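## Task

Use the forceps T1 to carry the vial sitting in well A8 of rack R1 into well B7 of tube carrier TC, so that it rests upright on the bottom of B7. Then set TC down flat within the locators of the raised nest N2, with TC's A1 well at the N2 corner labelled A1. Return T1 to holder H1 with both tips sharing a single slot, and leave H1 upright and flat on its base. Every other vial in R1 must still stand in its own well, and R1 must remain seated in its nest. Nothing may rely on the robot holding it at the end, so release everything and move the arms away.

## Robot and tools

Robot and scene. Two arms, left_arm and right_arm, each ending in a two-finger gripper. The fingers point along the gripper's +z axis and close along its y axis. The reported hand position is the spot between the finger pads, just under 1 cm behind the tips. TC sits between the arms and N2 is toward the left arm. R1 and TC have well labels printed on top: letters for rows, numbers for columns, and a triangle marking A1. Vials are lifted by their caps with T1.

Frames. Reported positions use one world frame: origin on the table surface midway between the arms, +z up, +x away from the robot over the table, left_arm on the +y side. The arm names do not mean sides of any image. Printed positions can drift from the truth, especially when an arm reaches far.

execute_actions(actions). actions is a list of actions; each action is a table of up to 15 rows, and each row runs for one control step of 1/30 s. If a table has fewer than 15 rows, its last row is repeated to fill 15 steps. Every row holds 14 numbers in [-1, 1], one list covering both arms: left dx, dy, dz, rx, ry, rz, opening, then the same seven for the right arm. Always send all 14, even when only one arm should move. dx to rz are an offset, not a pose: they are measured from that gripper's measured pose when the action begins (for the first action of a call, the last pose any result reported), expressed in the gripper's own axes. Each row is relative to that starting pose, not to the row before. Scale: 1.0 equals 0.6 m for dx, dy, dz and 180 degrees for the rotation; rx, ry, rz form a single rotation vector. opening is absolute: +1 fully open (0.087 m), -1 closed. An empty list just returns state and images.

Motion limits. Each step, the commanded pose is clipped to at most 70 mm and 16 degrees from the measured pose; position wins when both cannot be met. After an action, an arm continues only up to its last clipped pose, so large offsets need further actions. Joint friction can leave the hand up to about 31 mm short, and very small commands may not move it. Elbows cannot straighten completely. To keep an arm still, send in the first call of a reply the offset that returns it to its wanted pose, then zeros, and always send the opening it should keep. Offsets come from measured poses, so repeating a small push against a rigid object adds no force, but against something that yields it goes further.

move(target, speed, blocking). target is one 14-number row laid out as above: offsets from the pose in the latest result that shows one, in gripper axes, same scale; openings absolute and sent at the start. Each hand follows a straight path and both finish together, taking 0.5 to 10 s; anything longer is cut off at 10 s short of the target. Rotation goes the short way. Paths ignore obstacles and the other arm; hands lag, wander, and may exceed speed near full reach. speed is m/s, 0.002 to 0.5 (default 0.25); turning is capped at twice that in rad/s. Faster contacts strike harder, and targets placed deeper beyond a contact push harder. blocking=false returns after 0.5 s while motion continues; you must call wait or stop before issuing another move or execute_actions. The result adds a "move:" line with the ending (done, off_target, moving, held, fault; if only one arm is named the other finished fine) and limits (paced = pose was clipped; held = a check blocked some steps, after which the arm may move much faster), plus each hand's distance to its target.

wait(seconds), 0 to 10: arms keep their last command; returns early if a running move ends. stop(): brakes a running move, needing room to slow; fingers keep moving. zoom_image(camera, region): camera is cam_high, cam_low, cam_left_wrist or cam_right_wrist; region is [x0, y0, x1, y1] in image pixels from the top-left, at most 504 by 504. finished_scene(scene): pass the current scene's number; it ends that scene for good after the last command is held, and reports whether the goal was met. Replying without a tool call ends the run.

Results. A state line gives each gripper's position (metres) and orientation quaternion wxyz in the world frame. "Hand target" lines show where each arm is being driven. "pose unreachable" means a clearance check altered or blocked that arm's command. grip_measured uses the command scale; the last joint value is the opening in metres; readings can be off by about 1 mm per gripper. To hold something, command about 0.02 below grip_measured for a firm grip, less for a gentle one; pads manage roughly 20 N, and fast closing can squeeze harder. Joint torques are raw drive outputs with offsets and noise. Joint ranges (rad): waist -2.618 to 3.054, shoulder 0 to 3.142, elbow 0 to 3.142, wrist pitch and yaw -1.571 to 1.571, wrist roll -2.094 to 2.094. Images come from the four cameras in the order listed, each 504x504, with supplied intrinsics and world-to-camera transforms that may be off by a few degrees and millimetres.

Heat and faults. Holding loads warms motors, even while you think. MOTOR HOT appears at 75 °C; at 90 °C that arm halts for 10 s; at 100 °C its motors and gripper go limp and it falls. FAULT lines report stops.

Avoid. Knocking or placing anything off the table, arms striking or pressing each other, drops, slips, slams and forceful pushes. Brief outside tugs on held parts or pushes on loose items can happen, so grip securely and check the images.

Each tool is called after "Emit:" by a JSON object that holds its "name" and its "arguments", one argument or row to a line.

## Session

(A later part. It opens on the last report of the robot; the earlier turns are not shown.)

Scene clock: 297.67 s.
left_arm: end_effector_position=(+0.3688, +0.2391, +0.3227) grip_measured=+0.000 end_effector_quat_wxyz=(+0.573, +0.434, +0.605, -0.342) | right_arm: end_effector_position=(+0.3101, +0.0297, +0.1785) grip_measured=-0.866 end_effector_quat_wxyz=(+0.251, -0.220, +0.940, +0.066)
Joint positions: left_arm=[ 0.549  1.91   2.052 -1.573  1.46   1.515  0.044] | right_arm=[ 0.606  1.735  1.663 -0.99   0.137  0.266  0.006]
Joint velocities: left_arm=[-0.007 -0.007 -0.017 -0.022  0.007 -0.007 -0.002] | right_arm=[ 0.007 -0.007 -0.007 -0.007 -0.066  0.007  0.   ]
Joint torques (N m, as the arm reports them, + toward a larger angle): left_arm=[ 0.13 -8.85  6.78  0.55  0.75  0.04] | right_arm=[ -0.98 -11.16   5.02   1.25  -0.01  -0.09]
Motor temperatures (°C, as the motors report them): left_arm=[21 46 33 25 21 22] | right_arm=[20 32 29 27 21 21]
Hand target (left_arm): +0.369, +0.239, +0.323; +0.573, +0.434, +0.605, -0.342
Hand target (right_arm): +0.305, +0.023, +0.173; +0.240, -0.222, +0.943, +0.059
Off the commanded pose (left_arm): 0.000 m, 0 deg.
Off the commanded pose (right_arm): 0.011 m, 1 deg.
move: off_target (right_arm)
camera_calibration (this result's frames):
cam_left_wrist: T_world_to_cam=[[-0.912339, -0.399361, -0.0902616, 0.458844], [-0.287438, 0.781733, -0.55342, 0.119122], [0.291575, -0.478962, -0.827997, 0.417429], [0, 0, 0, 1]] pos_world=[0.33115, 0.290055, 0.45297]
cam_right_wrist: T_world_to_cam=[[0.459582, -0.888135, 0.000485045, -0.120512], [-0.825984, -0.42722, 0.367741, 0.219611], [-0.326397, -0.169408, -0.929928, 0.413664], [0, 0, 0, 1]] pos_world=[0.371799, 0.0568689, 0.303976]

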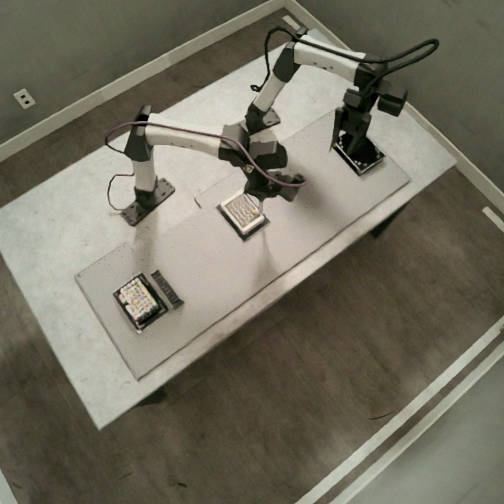

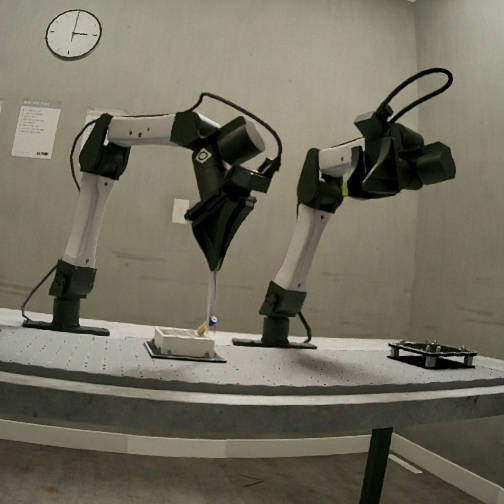

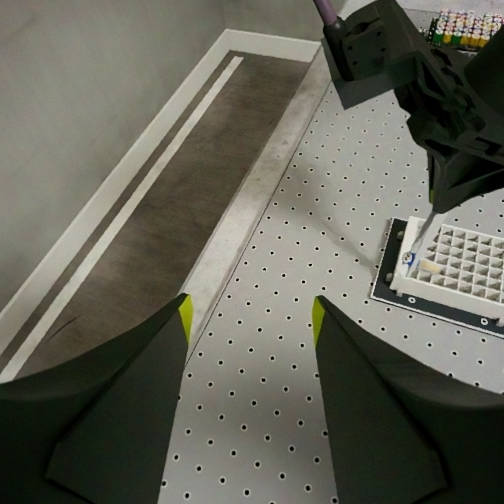

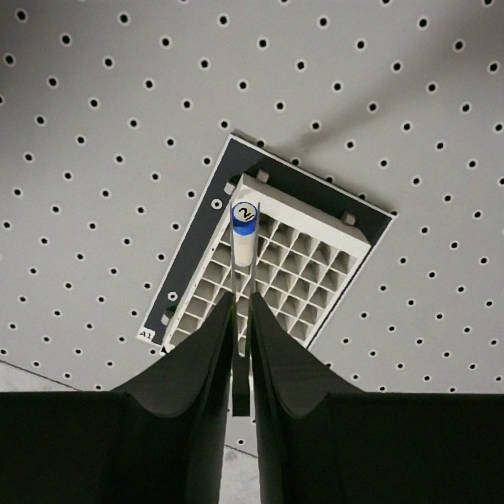

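Emit:
{"name": "move", "arguments": {
  "target": [0,0,0,0,0,0,0,0.03,0,-0.06,0,0,0,-0.87],
  "speed": 0.01
}}

Emit:
{"name": "zoom_image", "arguments": {
  "camera": "cam_left_wrist",
  "region": [354,150,504,300]
}}

Emit:
{"name": "zoom_image", "arguments": {
  "camera": "cam_right_wrist",
  "region": [150,100,350,300]
}}

Scene clock: 302.37 s.
left_arm: end_effector_position=(+0.3688, +0.2391, +0.3227) grip_measured=+0.000 end_effector_quat_wxyz=(+0.573, +0.434, +0.605, -0.342) | right_arm: end_effector_position=(+0.2891, +0.0213, +0.2056) grip_measured=-0.866 end_effector_quat_wxyz=(+0.262, -0.220, +0.937, +0.075)
Joint positions: left_arm=[ 0.549  1.91   2.052 -1.573  1.46   1.515  0.044] | right_arm=[ 0.629  1.647  1.663 -1.052  0.142  0.283  0.006]
Joint velocities: left_arm=[ 0.007 -0.027  0.007 -0.051 -0.022  0.081 -0.   ] | right_arm=[-0.007  0.012  0.012  0.022  0.007 -0.007  0.001]
Joint torques (N m, as the arm reports them, + toward a larger angle): left_arm=[ 0.03 -8.94  6.7   0.54  0.73  0.02] | right_arm=[  0.15 -10.32   5.49   1.18   0.08   0.01]
Motor temperatures (°C, as the motors report them): left_arm=[21 46 33 25 21 22] | right_arm=[20 33 29 27 21 21]
Hand target (left_arm): +0.369, +0.239, +0.323; +0.573, +0.434, +0.605, -0.342
Hand target (right_arm): +0.280, +0.015, +0.201; +0.251, -0.220, +0.940, +0.066
Off the commanded pose (left_arm): 0.000 m, 0 deg.
Off the commanded pose (right_arm): 0.012 m, 2 deg.
move: off_target (right_arm)
camera_calibration (this result's frames):
cam_left_wrist: T_world_to_cam=[[-0.912339, -0.399361, -0.0902616, 0.458844], [-0.287438, 0.781733, -0.55342, 0.119122], [0.291575, -0.478962, -0.827997, 0.417429], [0, 0, 0, 1]] pos_world=[0.33115, 0.290055, 0.45297]
cam_right_wrist: T_world_to_cam=[[0.46426, -0.885619, -0.0118804, -0.117238], [-0.830257, -0.439831, 0.342377, 0.195348], [-0.308441, -0.149088, -0.939487, 0.42692], [0, 0, 0, 1]] pos_world=[0.348297, 0.0457406, 0.33281]

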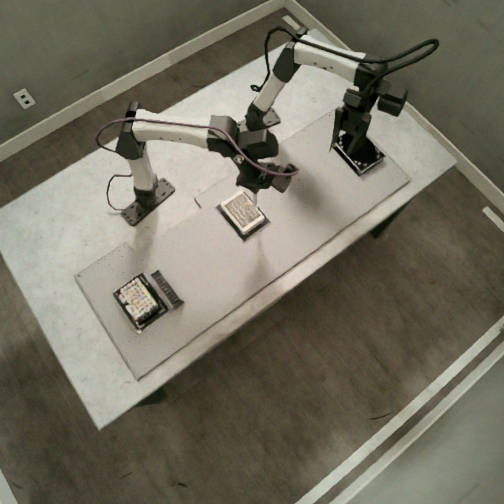

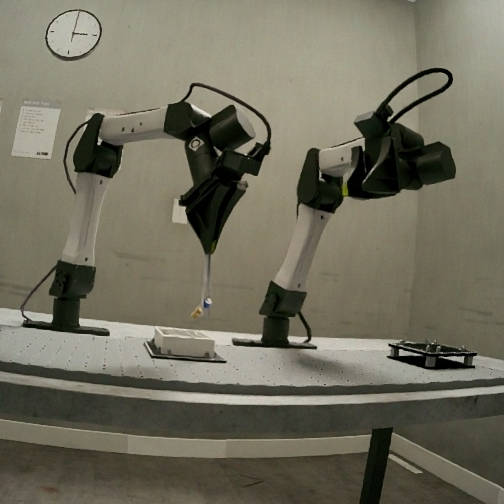

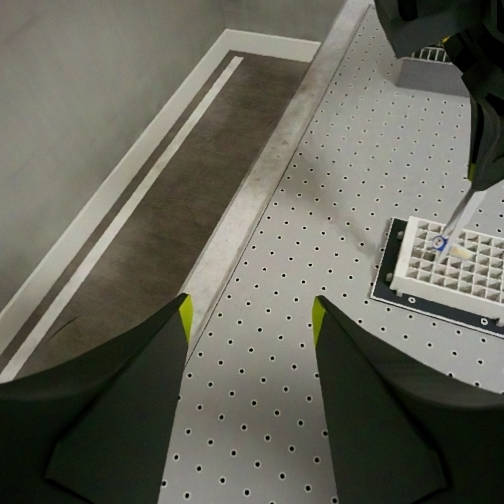

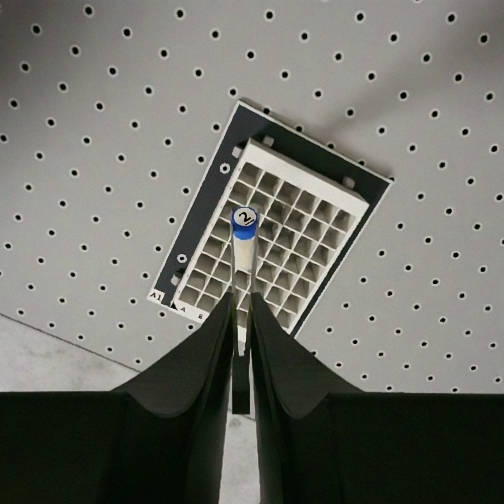

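Region (354, 150, 504, 300) of cam_left_wrist's 504x504 image, scaled by 3.360, with more detail than that image has.

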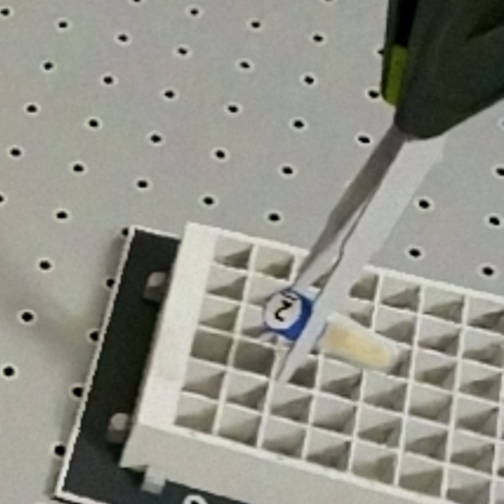

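Region (150, 100, 350, 300) of cam_right_wrist's 504x504 image, scaled by 2.520, with more detail than that image has.

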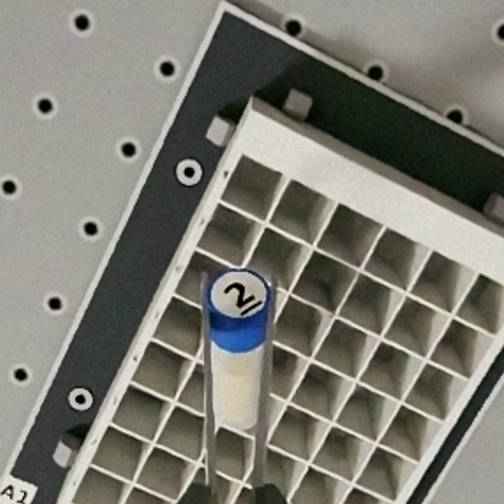

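Loosen slightly so it swings down.

Emit:
{"name": "move", "arguments": {
  "target": [0,0,0,0,0,0,0,-0.01,0,-0.02,0,0,0,-0.856],
  "speed": 0.01
}}

Emit:
{"name": "zoom_image", "arguments": {
  "camera": "cam_right_wrist",
  "region": [150,100,350,300]
}}

Scene clock: 304.60 s.
left_arm: end_effector_position=(+0.3688, +0.2391, +0.3227) grip_measured=+0.000 end_effector_quat_wxyz=(+0.573, +0.434, +0.605, -0.342) | right_arm: end_effector_position=(+0.2890, +0.0212, +0.2177) grip_measured=-0.854 end_effector_quat_wxyz=(+0.267, -0.219, +0.935, +0.078)
Joint positions: left_arm=[ 0.549  1.91   2.052 -1.573  1.46   1.515  0.044] | right_arm=[ 0.629  1.647  1.707 -1.084  0.142  0.284  0.006]
Joint velocities: left_arm=[ 0.002 -0.007  0.022  0.007 -0.022 -0.037 -0.   ] | right_arm=[-0.012  0.007  0.012 -0.037 -0.037  0.022  0.   ]
Joint torques (N m, as the arm reports them, + toward a larger angle): left_arm=[ 0.05 -8.91  6.79  0.51  0.7   0.03] | right_arm=[-0.64 -8.14  9.04  1.22  0.03 -0.01]
Motor temperatures (°C, as the motors report them): left_arm=[21 46 33 25 21 22] | right_arm=[20 33 29 27 21 21]
Hand target (left_arm): +0.369, +0.239, +0.323; +0.573, +0.434, +0.605, -0.342
Hand target (right_arm): +0.288, +0.020, +0.219; +0.262, -0.220, +0.937, +0.075
Off the commanded pose (left_arm): 0.000 m, 0 deg.
Off the commanded pose (right_arm): 0.002 m, 1 deg.
move: done
camera_calibration (this result's frames):
cam_left_wrist: T_world_to_cam=[[-0.912339, -0.399361, -0.0902616, 0.458844], [-0.287438, 0.781733, -0.55342, 0.119122], [0.291575, -0.478962, -0.827997, 0.417429], [0, 0, 0, 1]] pos_world=[0.33115, 0.290055, 0.45297]
cam_right_wrist: T_world_to_cam=[[0.464096, -0.885644, -0.015818, -0.116216], [-0.833367, -0.442614, 0.331045, 0.194533], [-0.30019, -0.140455, -0.943482, 0.43646], [0, 0, 0, 1]] pos_world=[0.347073, 0.0444795, 0.345555]

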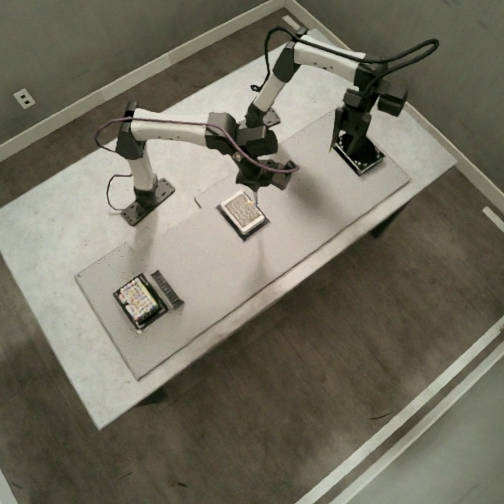

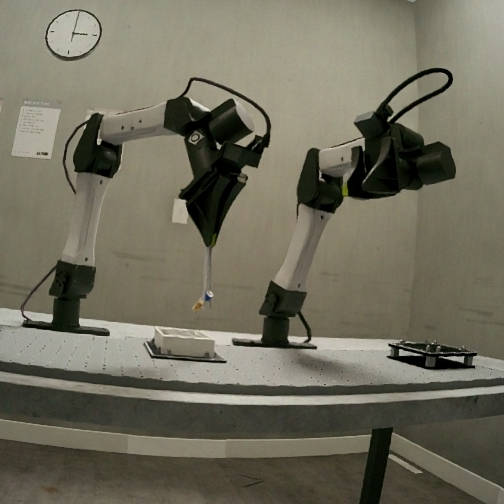

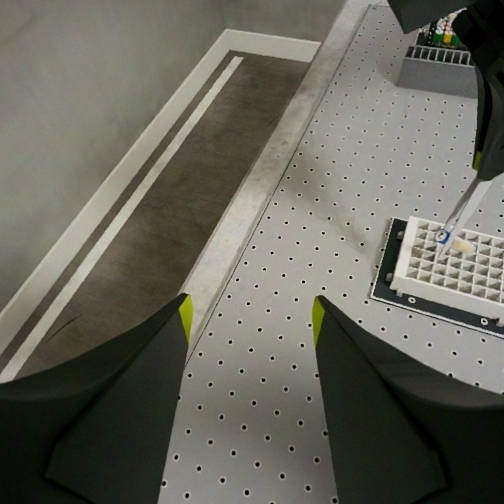

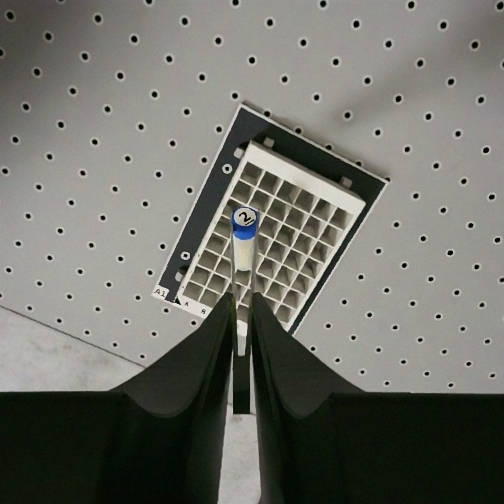

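Region (150, 100, 350, 300) of cam_right_wrist's 504x504 image, scaled by 2.520, with more detail than that image has.

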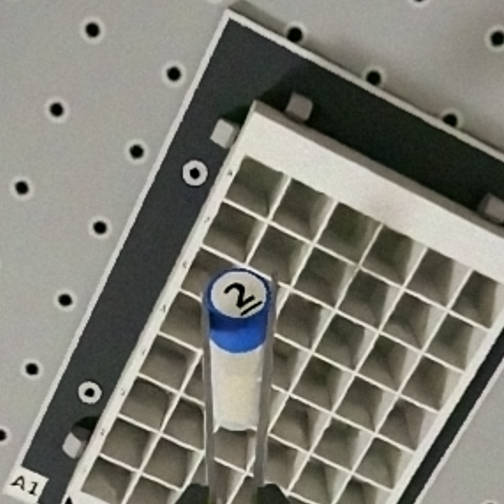

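Emit:
{"name": "move", "arguments": {
  "target": [0,0,0,0,0,0,0,0,0,0,0,0,0,-0.848],
  "speed": 0.01
}}

Scene clock: 305.70 s.
left_arm: end_effector_position=(+0.3688, +0.2391, +0.3227) grip_measured=+0.000 end_effector_quat_wxyz=(+0.573, +0.434, +0.605, -0.342) | right_arm: end_effector_position=(+0.2886, +0.0208, +0.2174) grip_measured=-0.847 end_effector_quat_wxyz=(+0.266, -0.219, +0.935, +0.078)
Joint positions: left_arm=[ 0.549  1.91   2.052 -1.573  1.46   1.515  0.044] | right_arm=[ 0.629  1.647  1.707 -1.086  0.142  0.284  0.007]
Joint velocities: left_arm=[ 0.007 -0.002  0.022  0.007 -0.022 -0.037 -0.   ] | right_arm=[ 0.002 -0.012 -0.012 -0.022 -0.095 -0.022  0.001]
Joint torques (N m, as the arm reports them, + toward a larger angle): left_arm=[-0.04 -8.89  6.79  0.54  0.72  0.01] | right_arm=[-0.65 -9.07  7.43  1.39  0.04 -0.06]
Motor temperatures (°C, as the motors report them): left_arm=[21 46 33 25 21 22] | right_arm=[20 33 29 27 21 21]
Hand target (left_arm): +0.369, +0.239, +0.323; +0.573, +0.434, +0.605, -0.342
Hand target (right_arm): +0.289, +0.021, +0.218; +0.267, -0.219, +0.935, +0.078
Off the commanded pose (left_arm): 0.000 m, 0 deg.
Off the commanded pose (right_arm): 0.001 m, 0 deg.
move: done
camera_calibration (this result's frames):
cam_left_wrist: T_world_to_cam=[[-0.912339, -0.399361, -0.0902616, 0.458844], [-0.287438, 0.781733, -0.55342, 0.119122], [0.291575, -0.478962, -0.827997, 0.417429], [0, 0, 0, 1]] pos_world=[0.33115, 0.290055, 0.45297]
cam_right_wrist: T_world_to_cam=[[0.464071, -0.885669, -0.0151386, -0.116519], [-0.832829, -0.442078, 0.33311, 0.193506], [-0.301718, -0.141979, -0.942766, 0.436404], [0, 0, 0, 1]] pos_world=[0.346902, 0.0443082, 0.345204]

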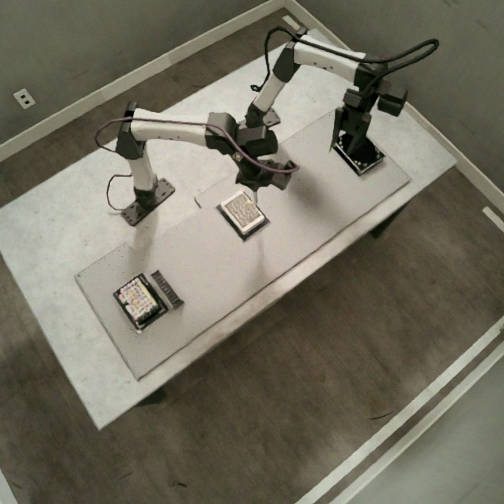

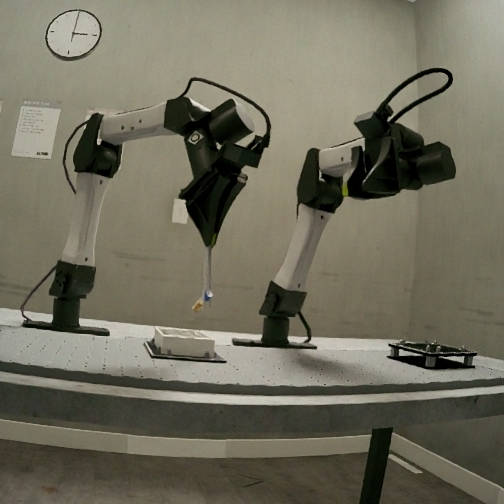

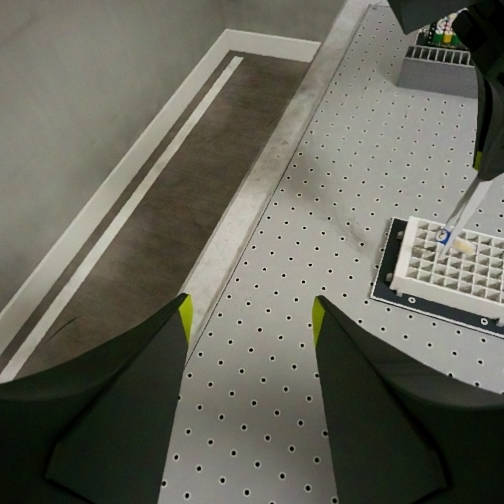

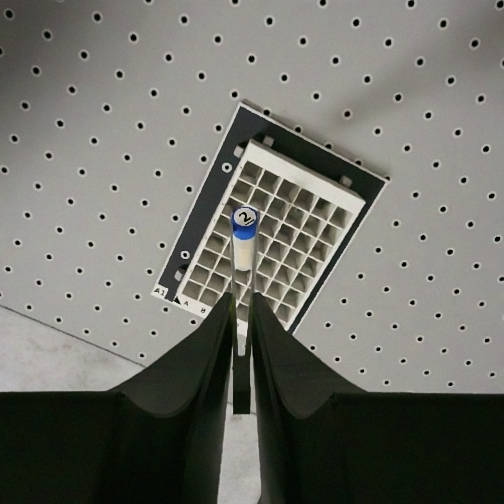

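Emit:
{"name": "move", "arguments": {
  "target": [0,0,0,0,0,0,0,-0.03,-0.004,0.065,0,0,0,-0.86],
  "speed": 0.015
}}

Emit:
{"name": "zoom_image", "arguments": {
  "camera": "cam_left_wrist",
  "region": [354,150,504,300]
}}

Emit:
{"name": "zoom_image", "arguments": {
  "camera": "cam_right_wrist",
  "region": [150,100,350,300]
}}

Scene clock: 309.90 s.
left_arm: end_effector_position=(+0.3688, +0.2391, +0.3227) grip_measured=+0.000 end_effector_quat_wxyz=(+0.573, +0.434, +0.605, -0.342) | right_arm: end_effector_position=(+0.3139, +0.0303, +0.1939) grip_measured=-0.857 end_effector_quat_wxyz=(+0.263, -0.218, +0.937, +0.073)
Joint positions: left_arm=[ 0.549  1.91   2.052 -1.573  1.46   1.515  0.044] | right_arm=[ 0.6    1.73   1.707 -1.01   0.134  0.261  0.006]
Joint velocities: left_arm=[-0.007  0.002 -0.017 -0.007  0.022 -0.007 -0.001] | right_arm=[ 0.012 -0.007  0.002 -0.066  0.007 -0.037  0.   ]
Joint torques (N m, as the arm reports them, + toward a larger angle): left_arm=[-0.01 -8.87  6.73  0.52  0.71  0.03] | right_arm=[-1.31 -7.86  9.54  1.43 -0.1  -0.18]
Motor temperatures (°C, as the motors report them): left_arm=[21 46 33 25 21 22] | right_arm=[20 33 29 27 21 21]
Hand target (left_arm): +0.369, +0.239, +0.323; +0.573, +0.434, +0.605, -0.342
Hand target (right_arm): +0.322, +0.035, +0.194; +0.267, -0.219, +0.935, +0.078
Off the commanded pose (left_arm): 0.000 m, 0 deg.
Off the commanded pose (right_arm): 0.009 m, 1 deg.
move: done
camera_calibration (this result's frames):
cam_left_wrist: T_world_to_cam=[[-0.912339, -0.399361, -0.0902616, 0.458844], [-0.287438, 0.781733, -0.55342, 0.119122], [0.291575, -0.478962, -0.827997, 0.417429], [0, 0, 0, 1]] pos_world=[0.33115, 0.290055, 0.45297]
cam_right_wrist: T_world_to_cam=[[0.458916, -0.888445, -0.00785237, -0.119877], [-0.834027, -0.433819, 0.34088, 0.225262], [-0.30626, -0.149886, -0.940074, 0.42439], [0, 0, 0, 1]] pos_world=[0.372861, 0.054829, 0.32123]

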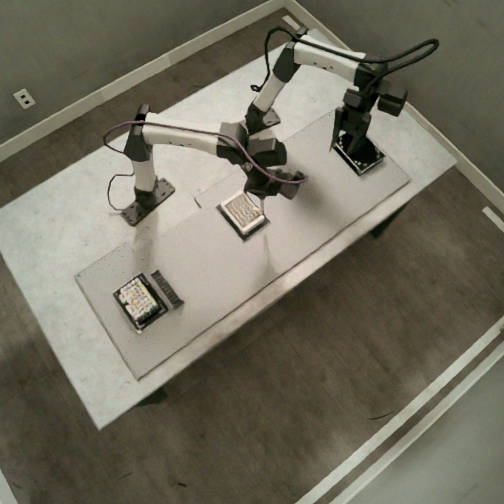

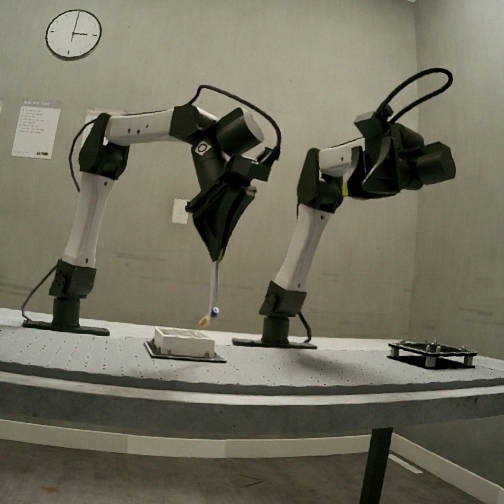

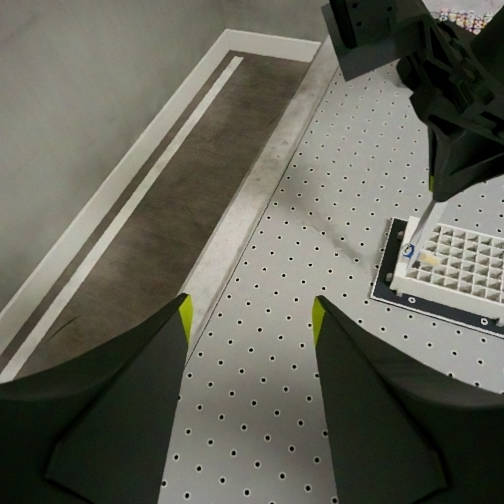

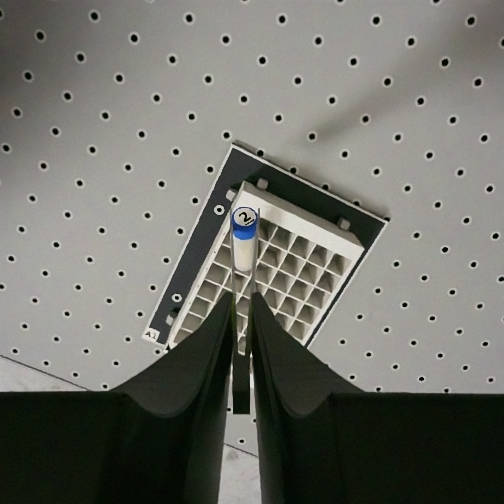

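Region (354, 150, 504, 300) of cam_left_wrist's 504x504 image, scaled by 3.360, with more detail than that image has.

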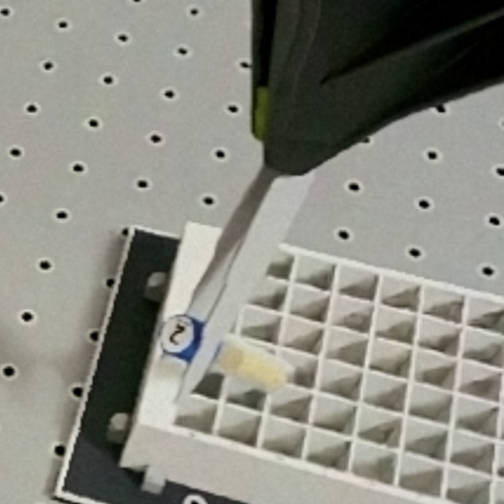

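Region (150, 100, 350, 300) of cam_right_wrist's 504x504 image, scaled by 2.520, with more detail than that image has.

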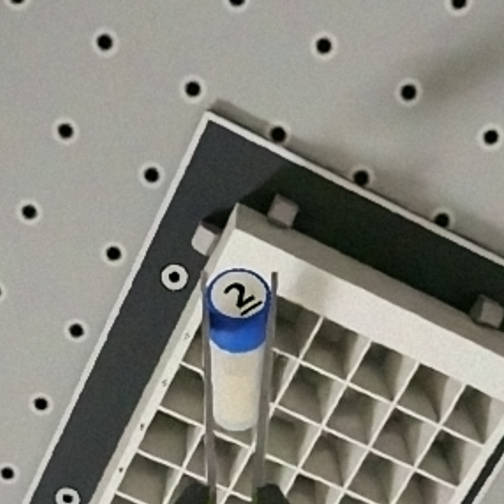

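Emit:
{"name": "move", "arguments": {
  "target": [0,0,0,0,0,0,0,-0.08,0,0.033,0,0,0,-0.86],
  "speed": 0.03
}}

Emit:
{"name": "move", "arguments": {
  "target": [0,0,0,0,0,0,0,0.028,0,0.06,0,0,0,-0.86],
  "speed": 0.02
}}

Emit:
{"name": "move", "arguments": {
  "target": [0,0,0,0,0,0,0,0.06,0,-0.028,0,0,0,-0.86],
  "speed": 0.01
}}

Emit:
{"name": "zoom_image", "arguments": {
  "camera": "cam_left_wrist",
  "region": [304,150,504,350]
}}

Scene clock: 312.43 s.
left_arm: end_effector_position=(+0.3688, +0.2391, +0.3227) grip_measured=+0.000 end_effector_quat_wxyz=(+0.573, +0.434, +0.605, -0.342) | right_arm: end_effector_position=(+0.3589, +0.0544, +0.2080) grip_measured=-0.857 end_effector_quat_wxyz=(+0.278, -0.214, +0.934, +0.077)
Joint positions: left_arm=[ 0.549  1.91   2.052 -1.573  1.46   1.515  0.044] | right_arm=[ 0.569  1.92   1.994 -1.073  0.125  0.238  0.006]
Joint velocities: left_arm=[-0.007  0.007 -0.002 -0.007  0.037  0.022  0.   ] | right_arm=[-0.002  0.002 -0.002 -0.037  0.051 -0.037 -0.   ]
Joint torques (N m, as the arm reports them, + toward a larger angle): left_arm=[ 0.06 -8.79  6.79  0.53  0.7   0.03] | right_arm=[ -1.3  -10.     9.22   1.24  -0.05  -0.08]
Motor temperatures (°C, as the motors report them): left_arm=[21 46 33 25 21 22] | right_arm=[20 33 30 27 21 21]
Hand target (left_arm): +0.369, +0.239, +0.323; +0.573, +0.434, +0.605, -0.342
Hand target (right_arm): +0.360, +0.053, +0.202; +0.264, -0.218, +0.937, +0.073
Off the commanded pose (left_arm): 0.000 m, 0 deg.
Off the commanded pose (right_arm): 0.006 m, 2 deg.
move: done
camera_calibration (this result's frames):
cam_left_wrist: T_world_to_cam=[[-0.912339, -0.399361, -0.0902616, 0.458844], [-0.287438, 0.781733, -0.55342, 0.119122], [0.291575, -0.478962, -0.827997, 0.417429], [0, 0, 0, 1]] pos_world=[0.33115, 0.290055, 0.45297]
cam_right_wrist: T_world_to_cam=[[0.453522, -0.891175, -0.0112318, -0.11627], [-0.845303, -0.434103, 0.311475, 0.278644], [-0.282455, -0.131766, -0.950188, 0.44757], [0, 0, 0, 1]] pos_world=[0.414688, 0.0763184, 0.337179]

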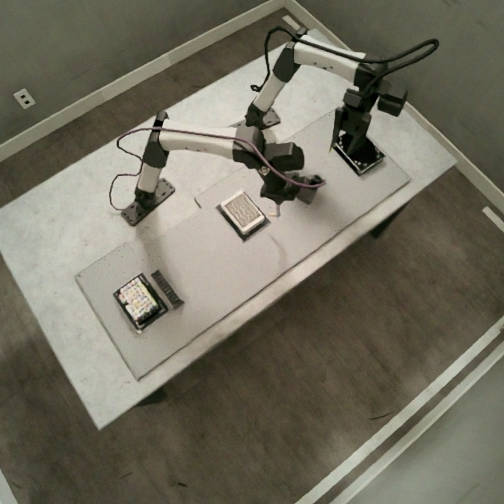

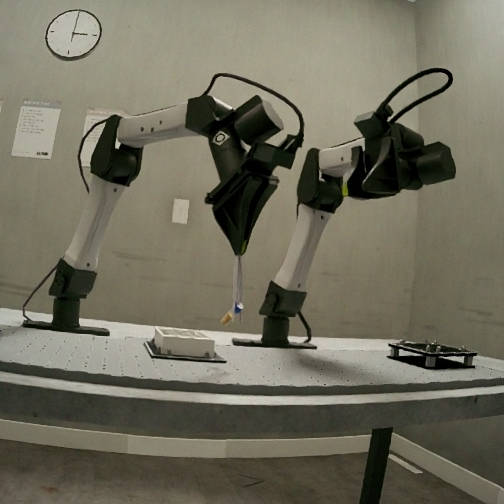

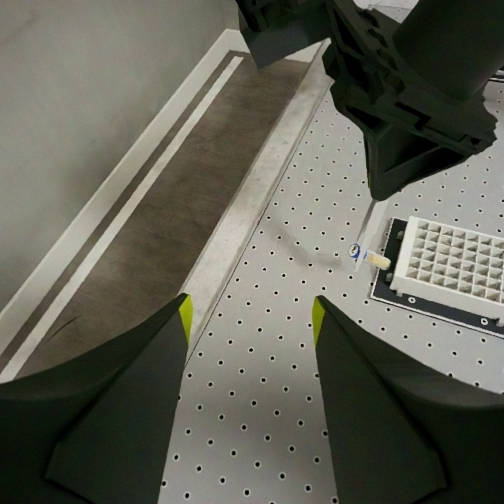

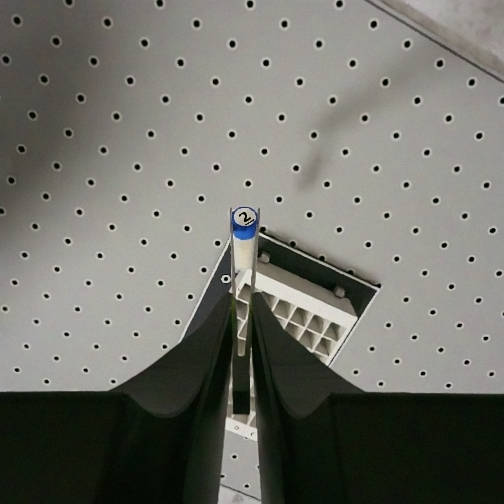

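Scene clock: 314.63 s.
left_arm: end_effector_position=(+0.3688, +0.2391, +0.3227) grip_measured=+0.000 end_effector_quat_wxyz=(+0.573, +0.434, +0.605, -0.342) | right_arm: end_effector_position=(+0.3651, +0.0599, +0.1702) grip_measured=-0.857 end_effector_quat_wxyz=(+0.276, -0.214, +0.934, +0.076)
Joint positions: left_arm=[ 0.549  1.91   2.052 -1.573  1.46   1.515  0.044] | right_arm=[ 0.569  1.92   1.841 -0.923  0.125  0.238  0.006]
Joint velocities: left_arm=[ 0.017 -0.002 -0.027  0.066 -0.037  0.007 -0.001] | right_arm=[-0.007  0.002 -0.002 -0.066  0.081 -0.007  0.   ]
Joint torques (N m, as the arm reports them, + toward a larger angle): left_arm=[ 0.19 -8.85  6.71  0.53  0.71  0.03] | right_arm=[ -0.73 -13.15   5.38   1.49   0.04  -0.02]
Motor temperatures (°C, as the motors report them): left_arm=[21 46 33 25 21 22] | right_arm=[20 33 30 27 21 21]
Hand target (left_arm): +0.369, +0.239, +0.323; +0.573, +0.434, +0.605, -0.342
Hand target (right_arm): +0.364, +0.058, +0.169; +0.277, -0.214, +0.934, +0.077
Off the commanded pose (left_arm): 0.000 m, 0 deg.
Off the commanded pose (right_arm): 0.003 m, 0 deg.
move: done
camera_calibration (this result's frames):
cam_left_wrist: T_world_to_cam=[[-0.912339, -0.399361, -0.0902616, 0.458844], [-0.287438, 0.781733, -0.55342, 0.119122], [0.291575, -0.478962, -0.827997, 0.417429], [0, 0, 0, 1]] pos_world=[0.33115, 0.290055, 0.45297]
cam_right_wrist: T_world_to_cam=[[0.453494, -0.891199, -0.010371, -0.114752], [-0.844498, -0.433391, 0.314635, 0.297175], [-0.284897, -0.133927, -0.949156, 0.414967], [0, 0, 0, 1]] pos_world=[0.421225, 0.0821008, 0.299177]

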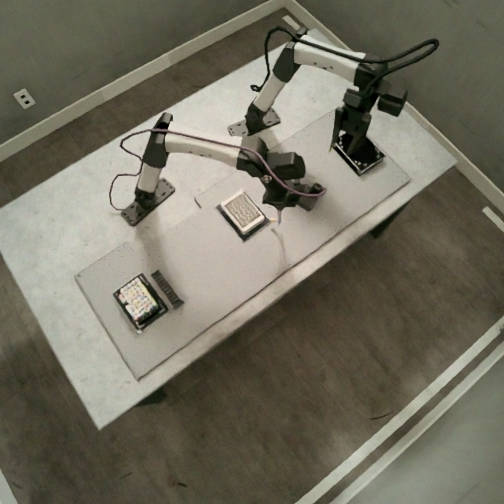

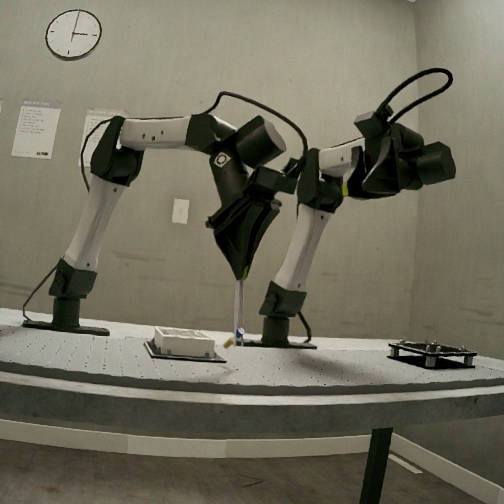

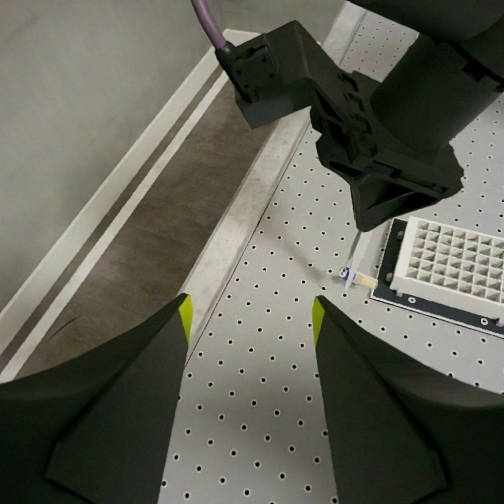

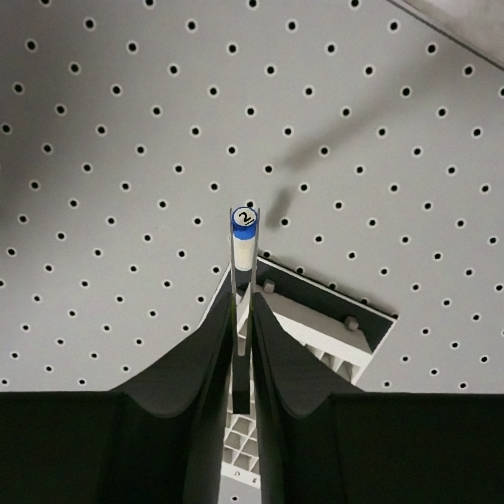

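Scene clock: 318.83 s.
left_arm: end_effector_position=(+0.3688, +0.2391, +0.3227) grip_measured=+0.000 end_effector_quat_wxyz=(+0.573, +0.434, +0.605, -0.342) | right_arm: end_effector_position=(+0.3339, +0.0443, +0.1669) grip_measured=-0.857 end_effector_quat_wxyz=(+0.275, -0.216, +0.934, +0.079)
Joint positions: left_arm=[ 0.549  1.91   2.052 -1.573  1.46   1.515  0.044] | right_arm=[ 0.591  1.781  1.649 -0.872  0.131  0.254  0.006]
Joint velocities: left_arm=[ 0.007 -0.007  0.007 -0.022  0.051 -0.066  0.   ] | right_arm=[-0.002  0.002 -0.012  0.066 -0.051 -0.037  0.   ]
Joint torques (N m, as the arm reports them, + toward a larger angle): left_arm=[ 0.02 -8.82  6.7   0.56  0.72 -0.01] | right_arm=[ -0.15 -12.01   5.7    1.45   0.1    0.02]
Motor temperatures (°C, as the motors report them): left_arm=[21 46 33 25 21 22] | right_arm=[20 34 29 28 21 21]
Hand target (left_arm): +0.369, +0.239, +0.323; +0.573, +0.434, +0.605, -0.342
Hand target (right_arm): +0.330, +0.043, +0.165; +0.275, -0.214, +0.934, +0.076
Off the commanded pose (left_arm): 0.000 m, 0 deg.
Off the commanded pose (right_arm): 0.005 m, 0 deg.
move: done
camera_calibration (this result's frames):
cam_left_wrist: T_world_to_cam=[[-0.912339, -0.399361, -0.0902616, 0.458844], [-0.287438, 0.781733, -0.55342, 0.119122], [0.291575, -0.478962, -0.827997, 0.417429], [0, 0, 0, 1]] pos_world=[0.33115, 0.290055, 0.45297]
cam_right_wrist: T_world_to_cam=[[0.45833, -0.888669, -0.0142119, -0.115652], [-0.841199, -0.438898, 0.315837, 0.264028], [-0.286912, -0.132802, -0.948707, 0.401429], [0, 0, 0, 1]] pos_world=[0.390282, 0.0664156, 0.295805]

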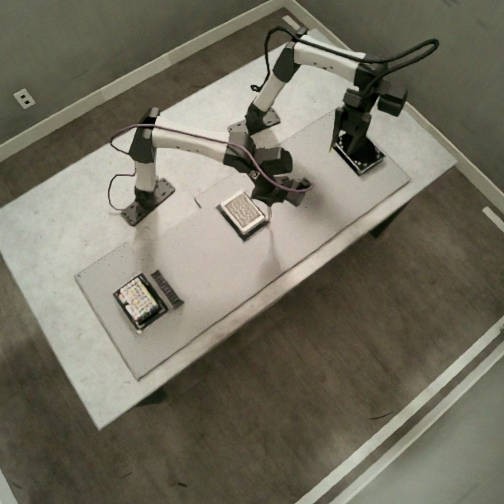

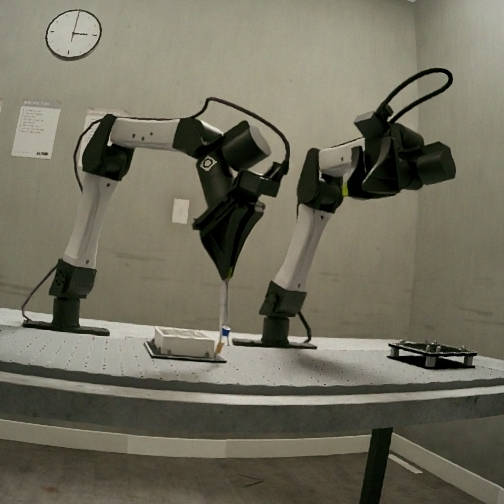

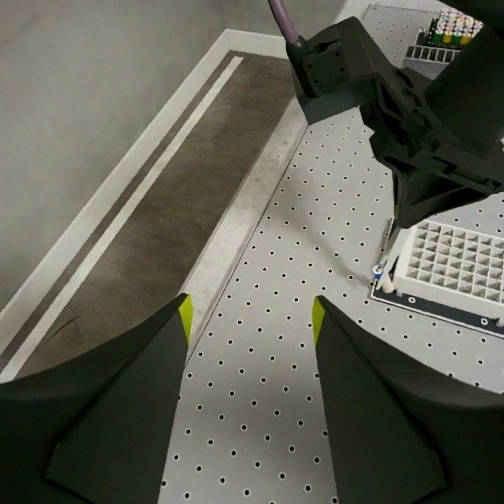

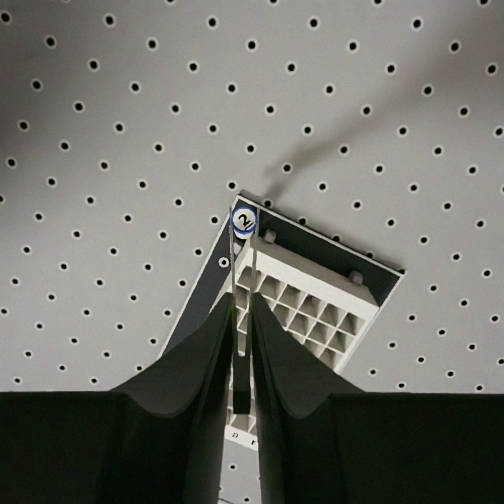

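Region (304, 150, 504, 350) of cam_left_wrist's 504x504 image, scaled by 2.520, with more detail than that image has.

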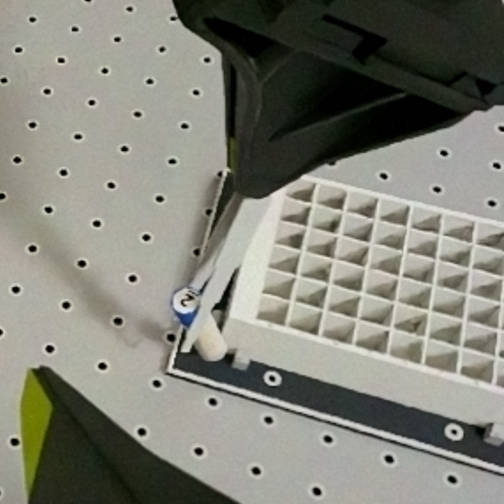

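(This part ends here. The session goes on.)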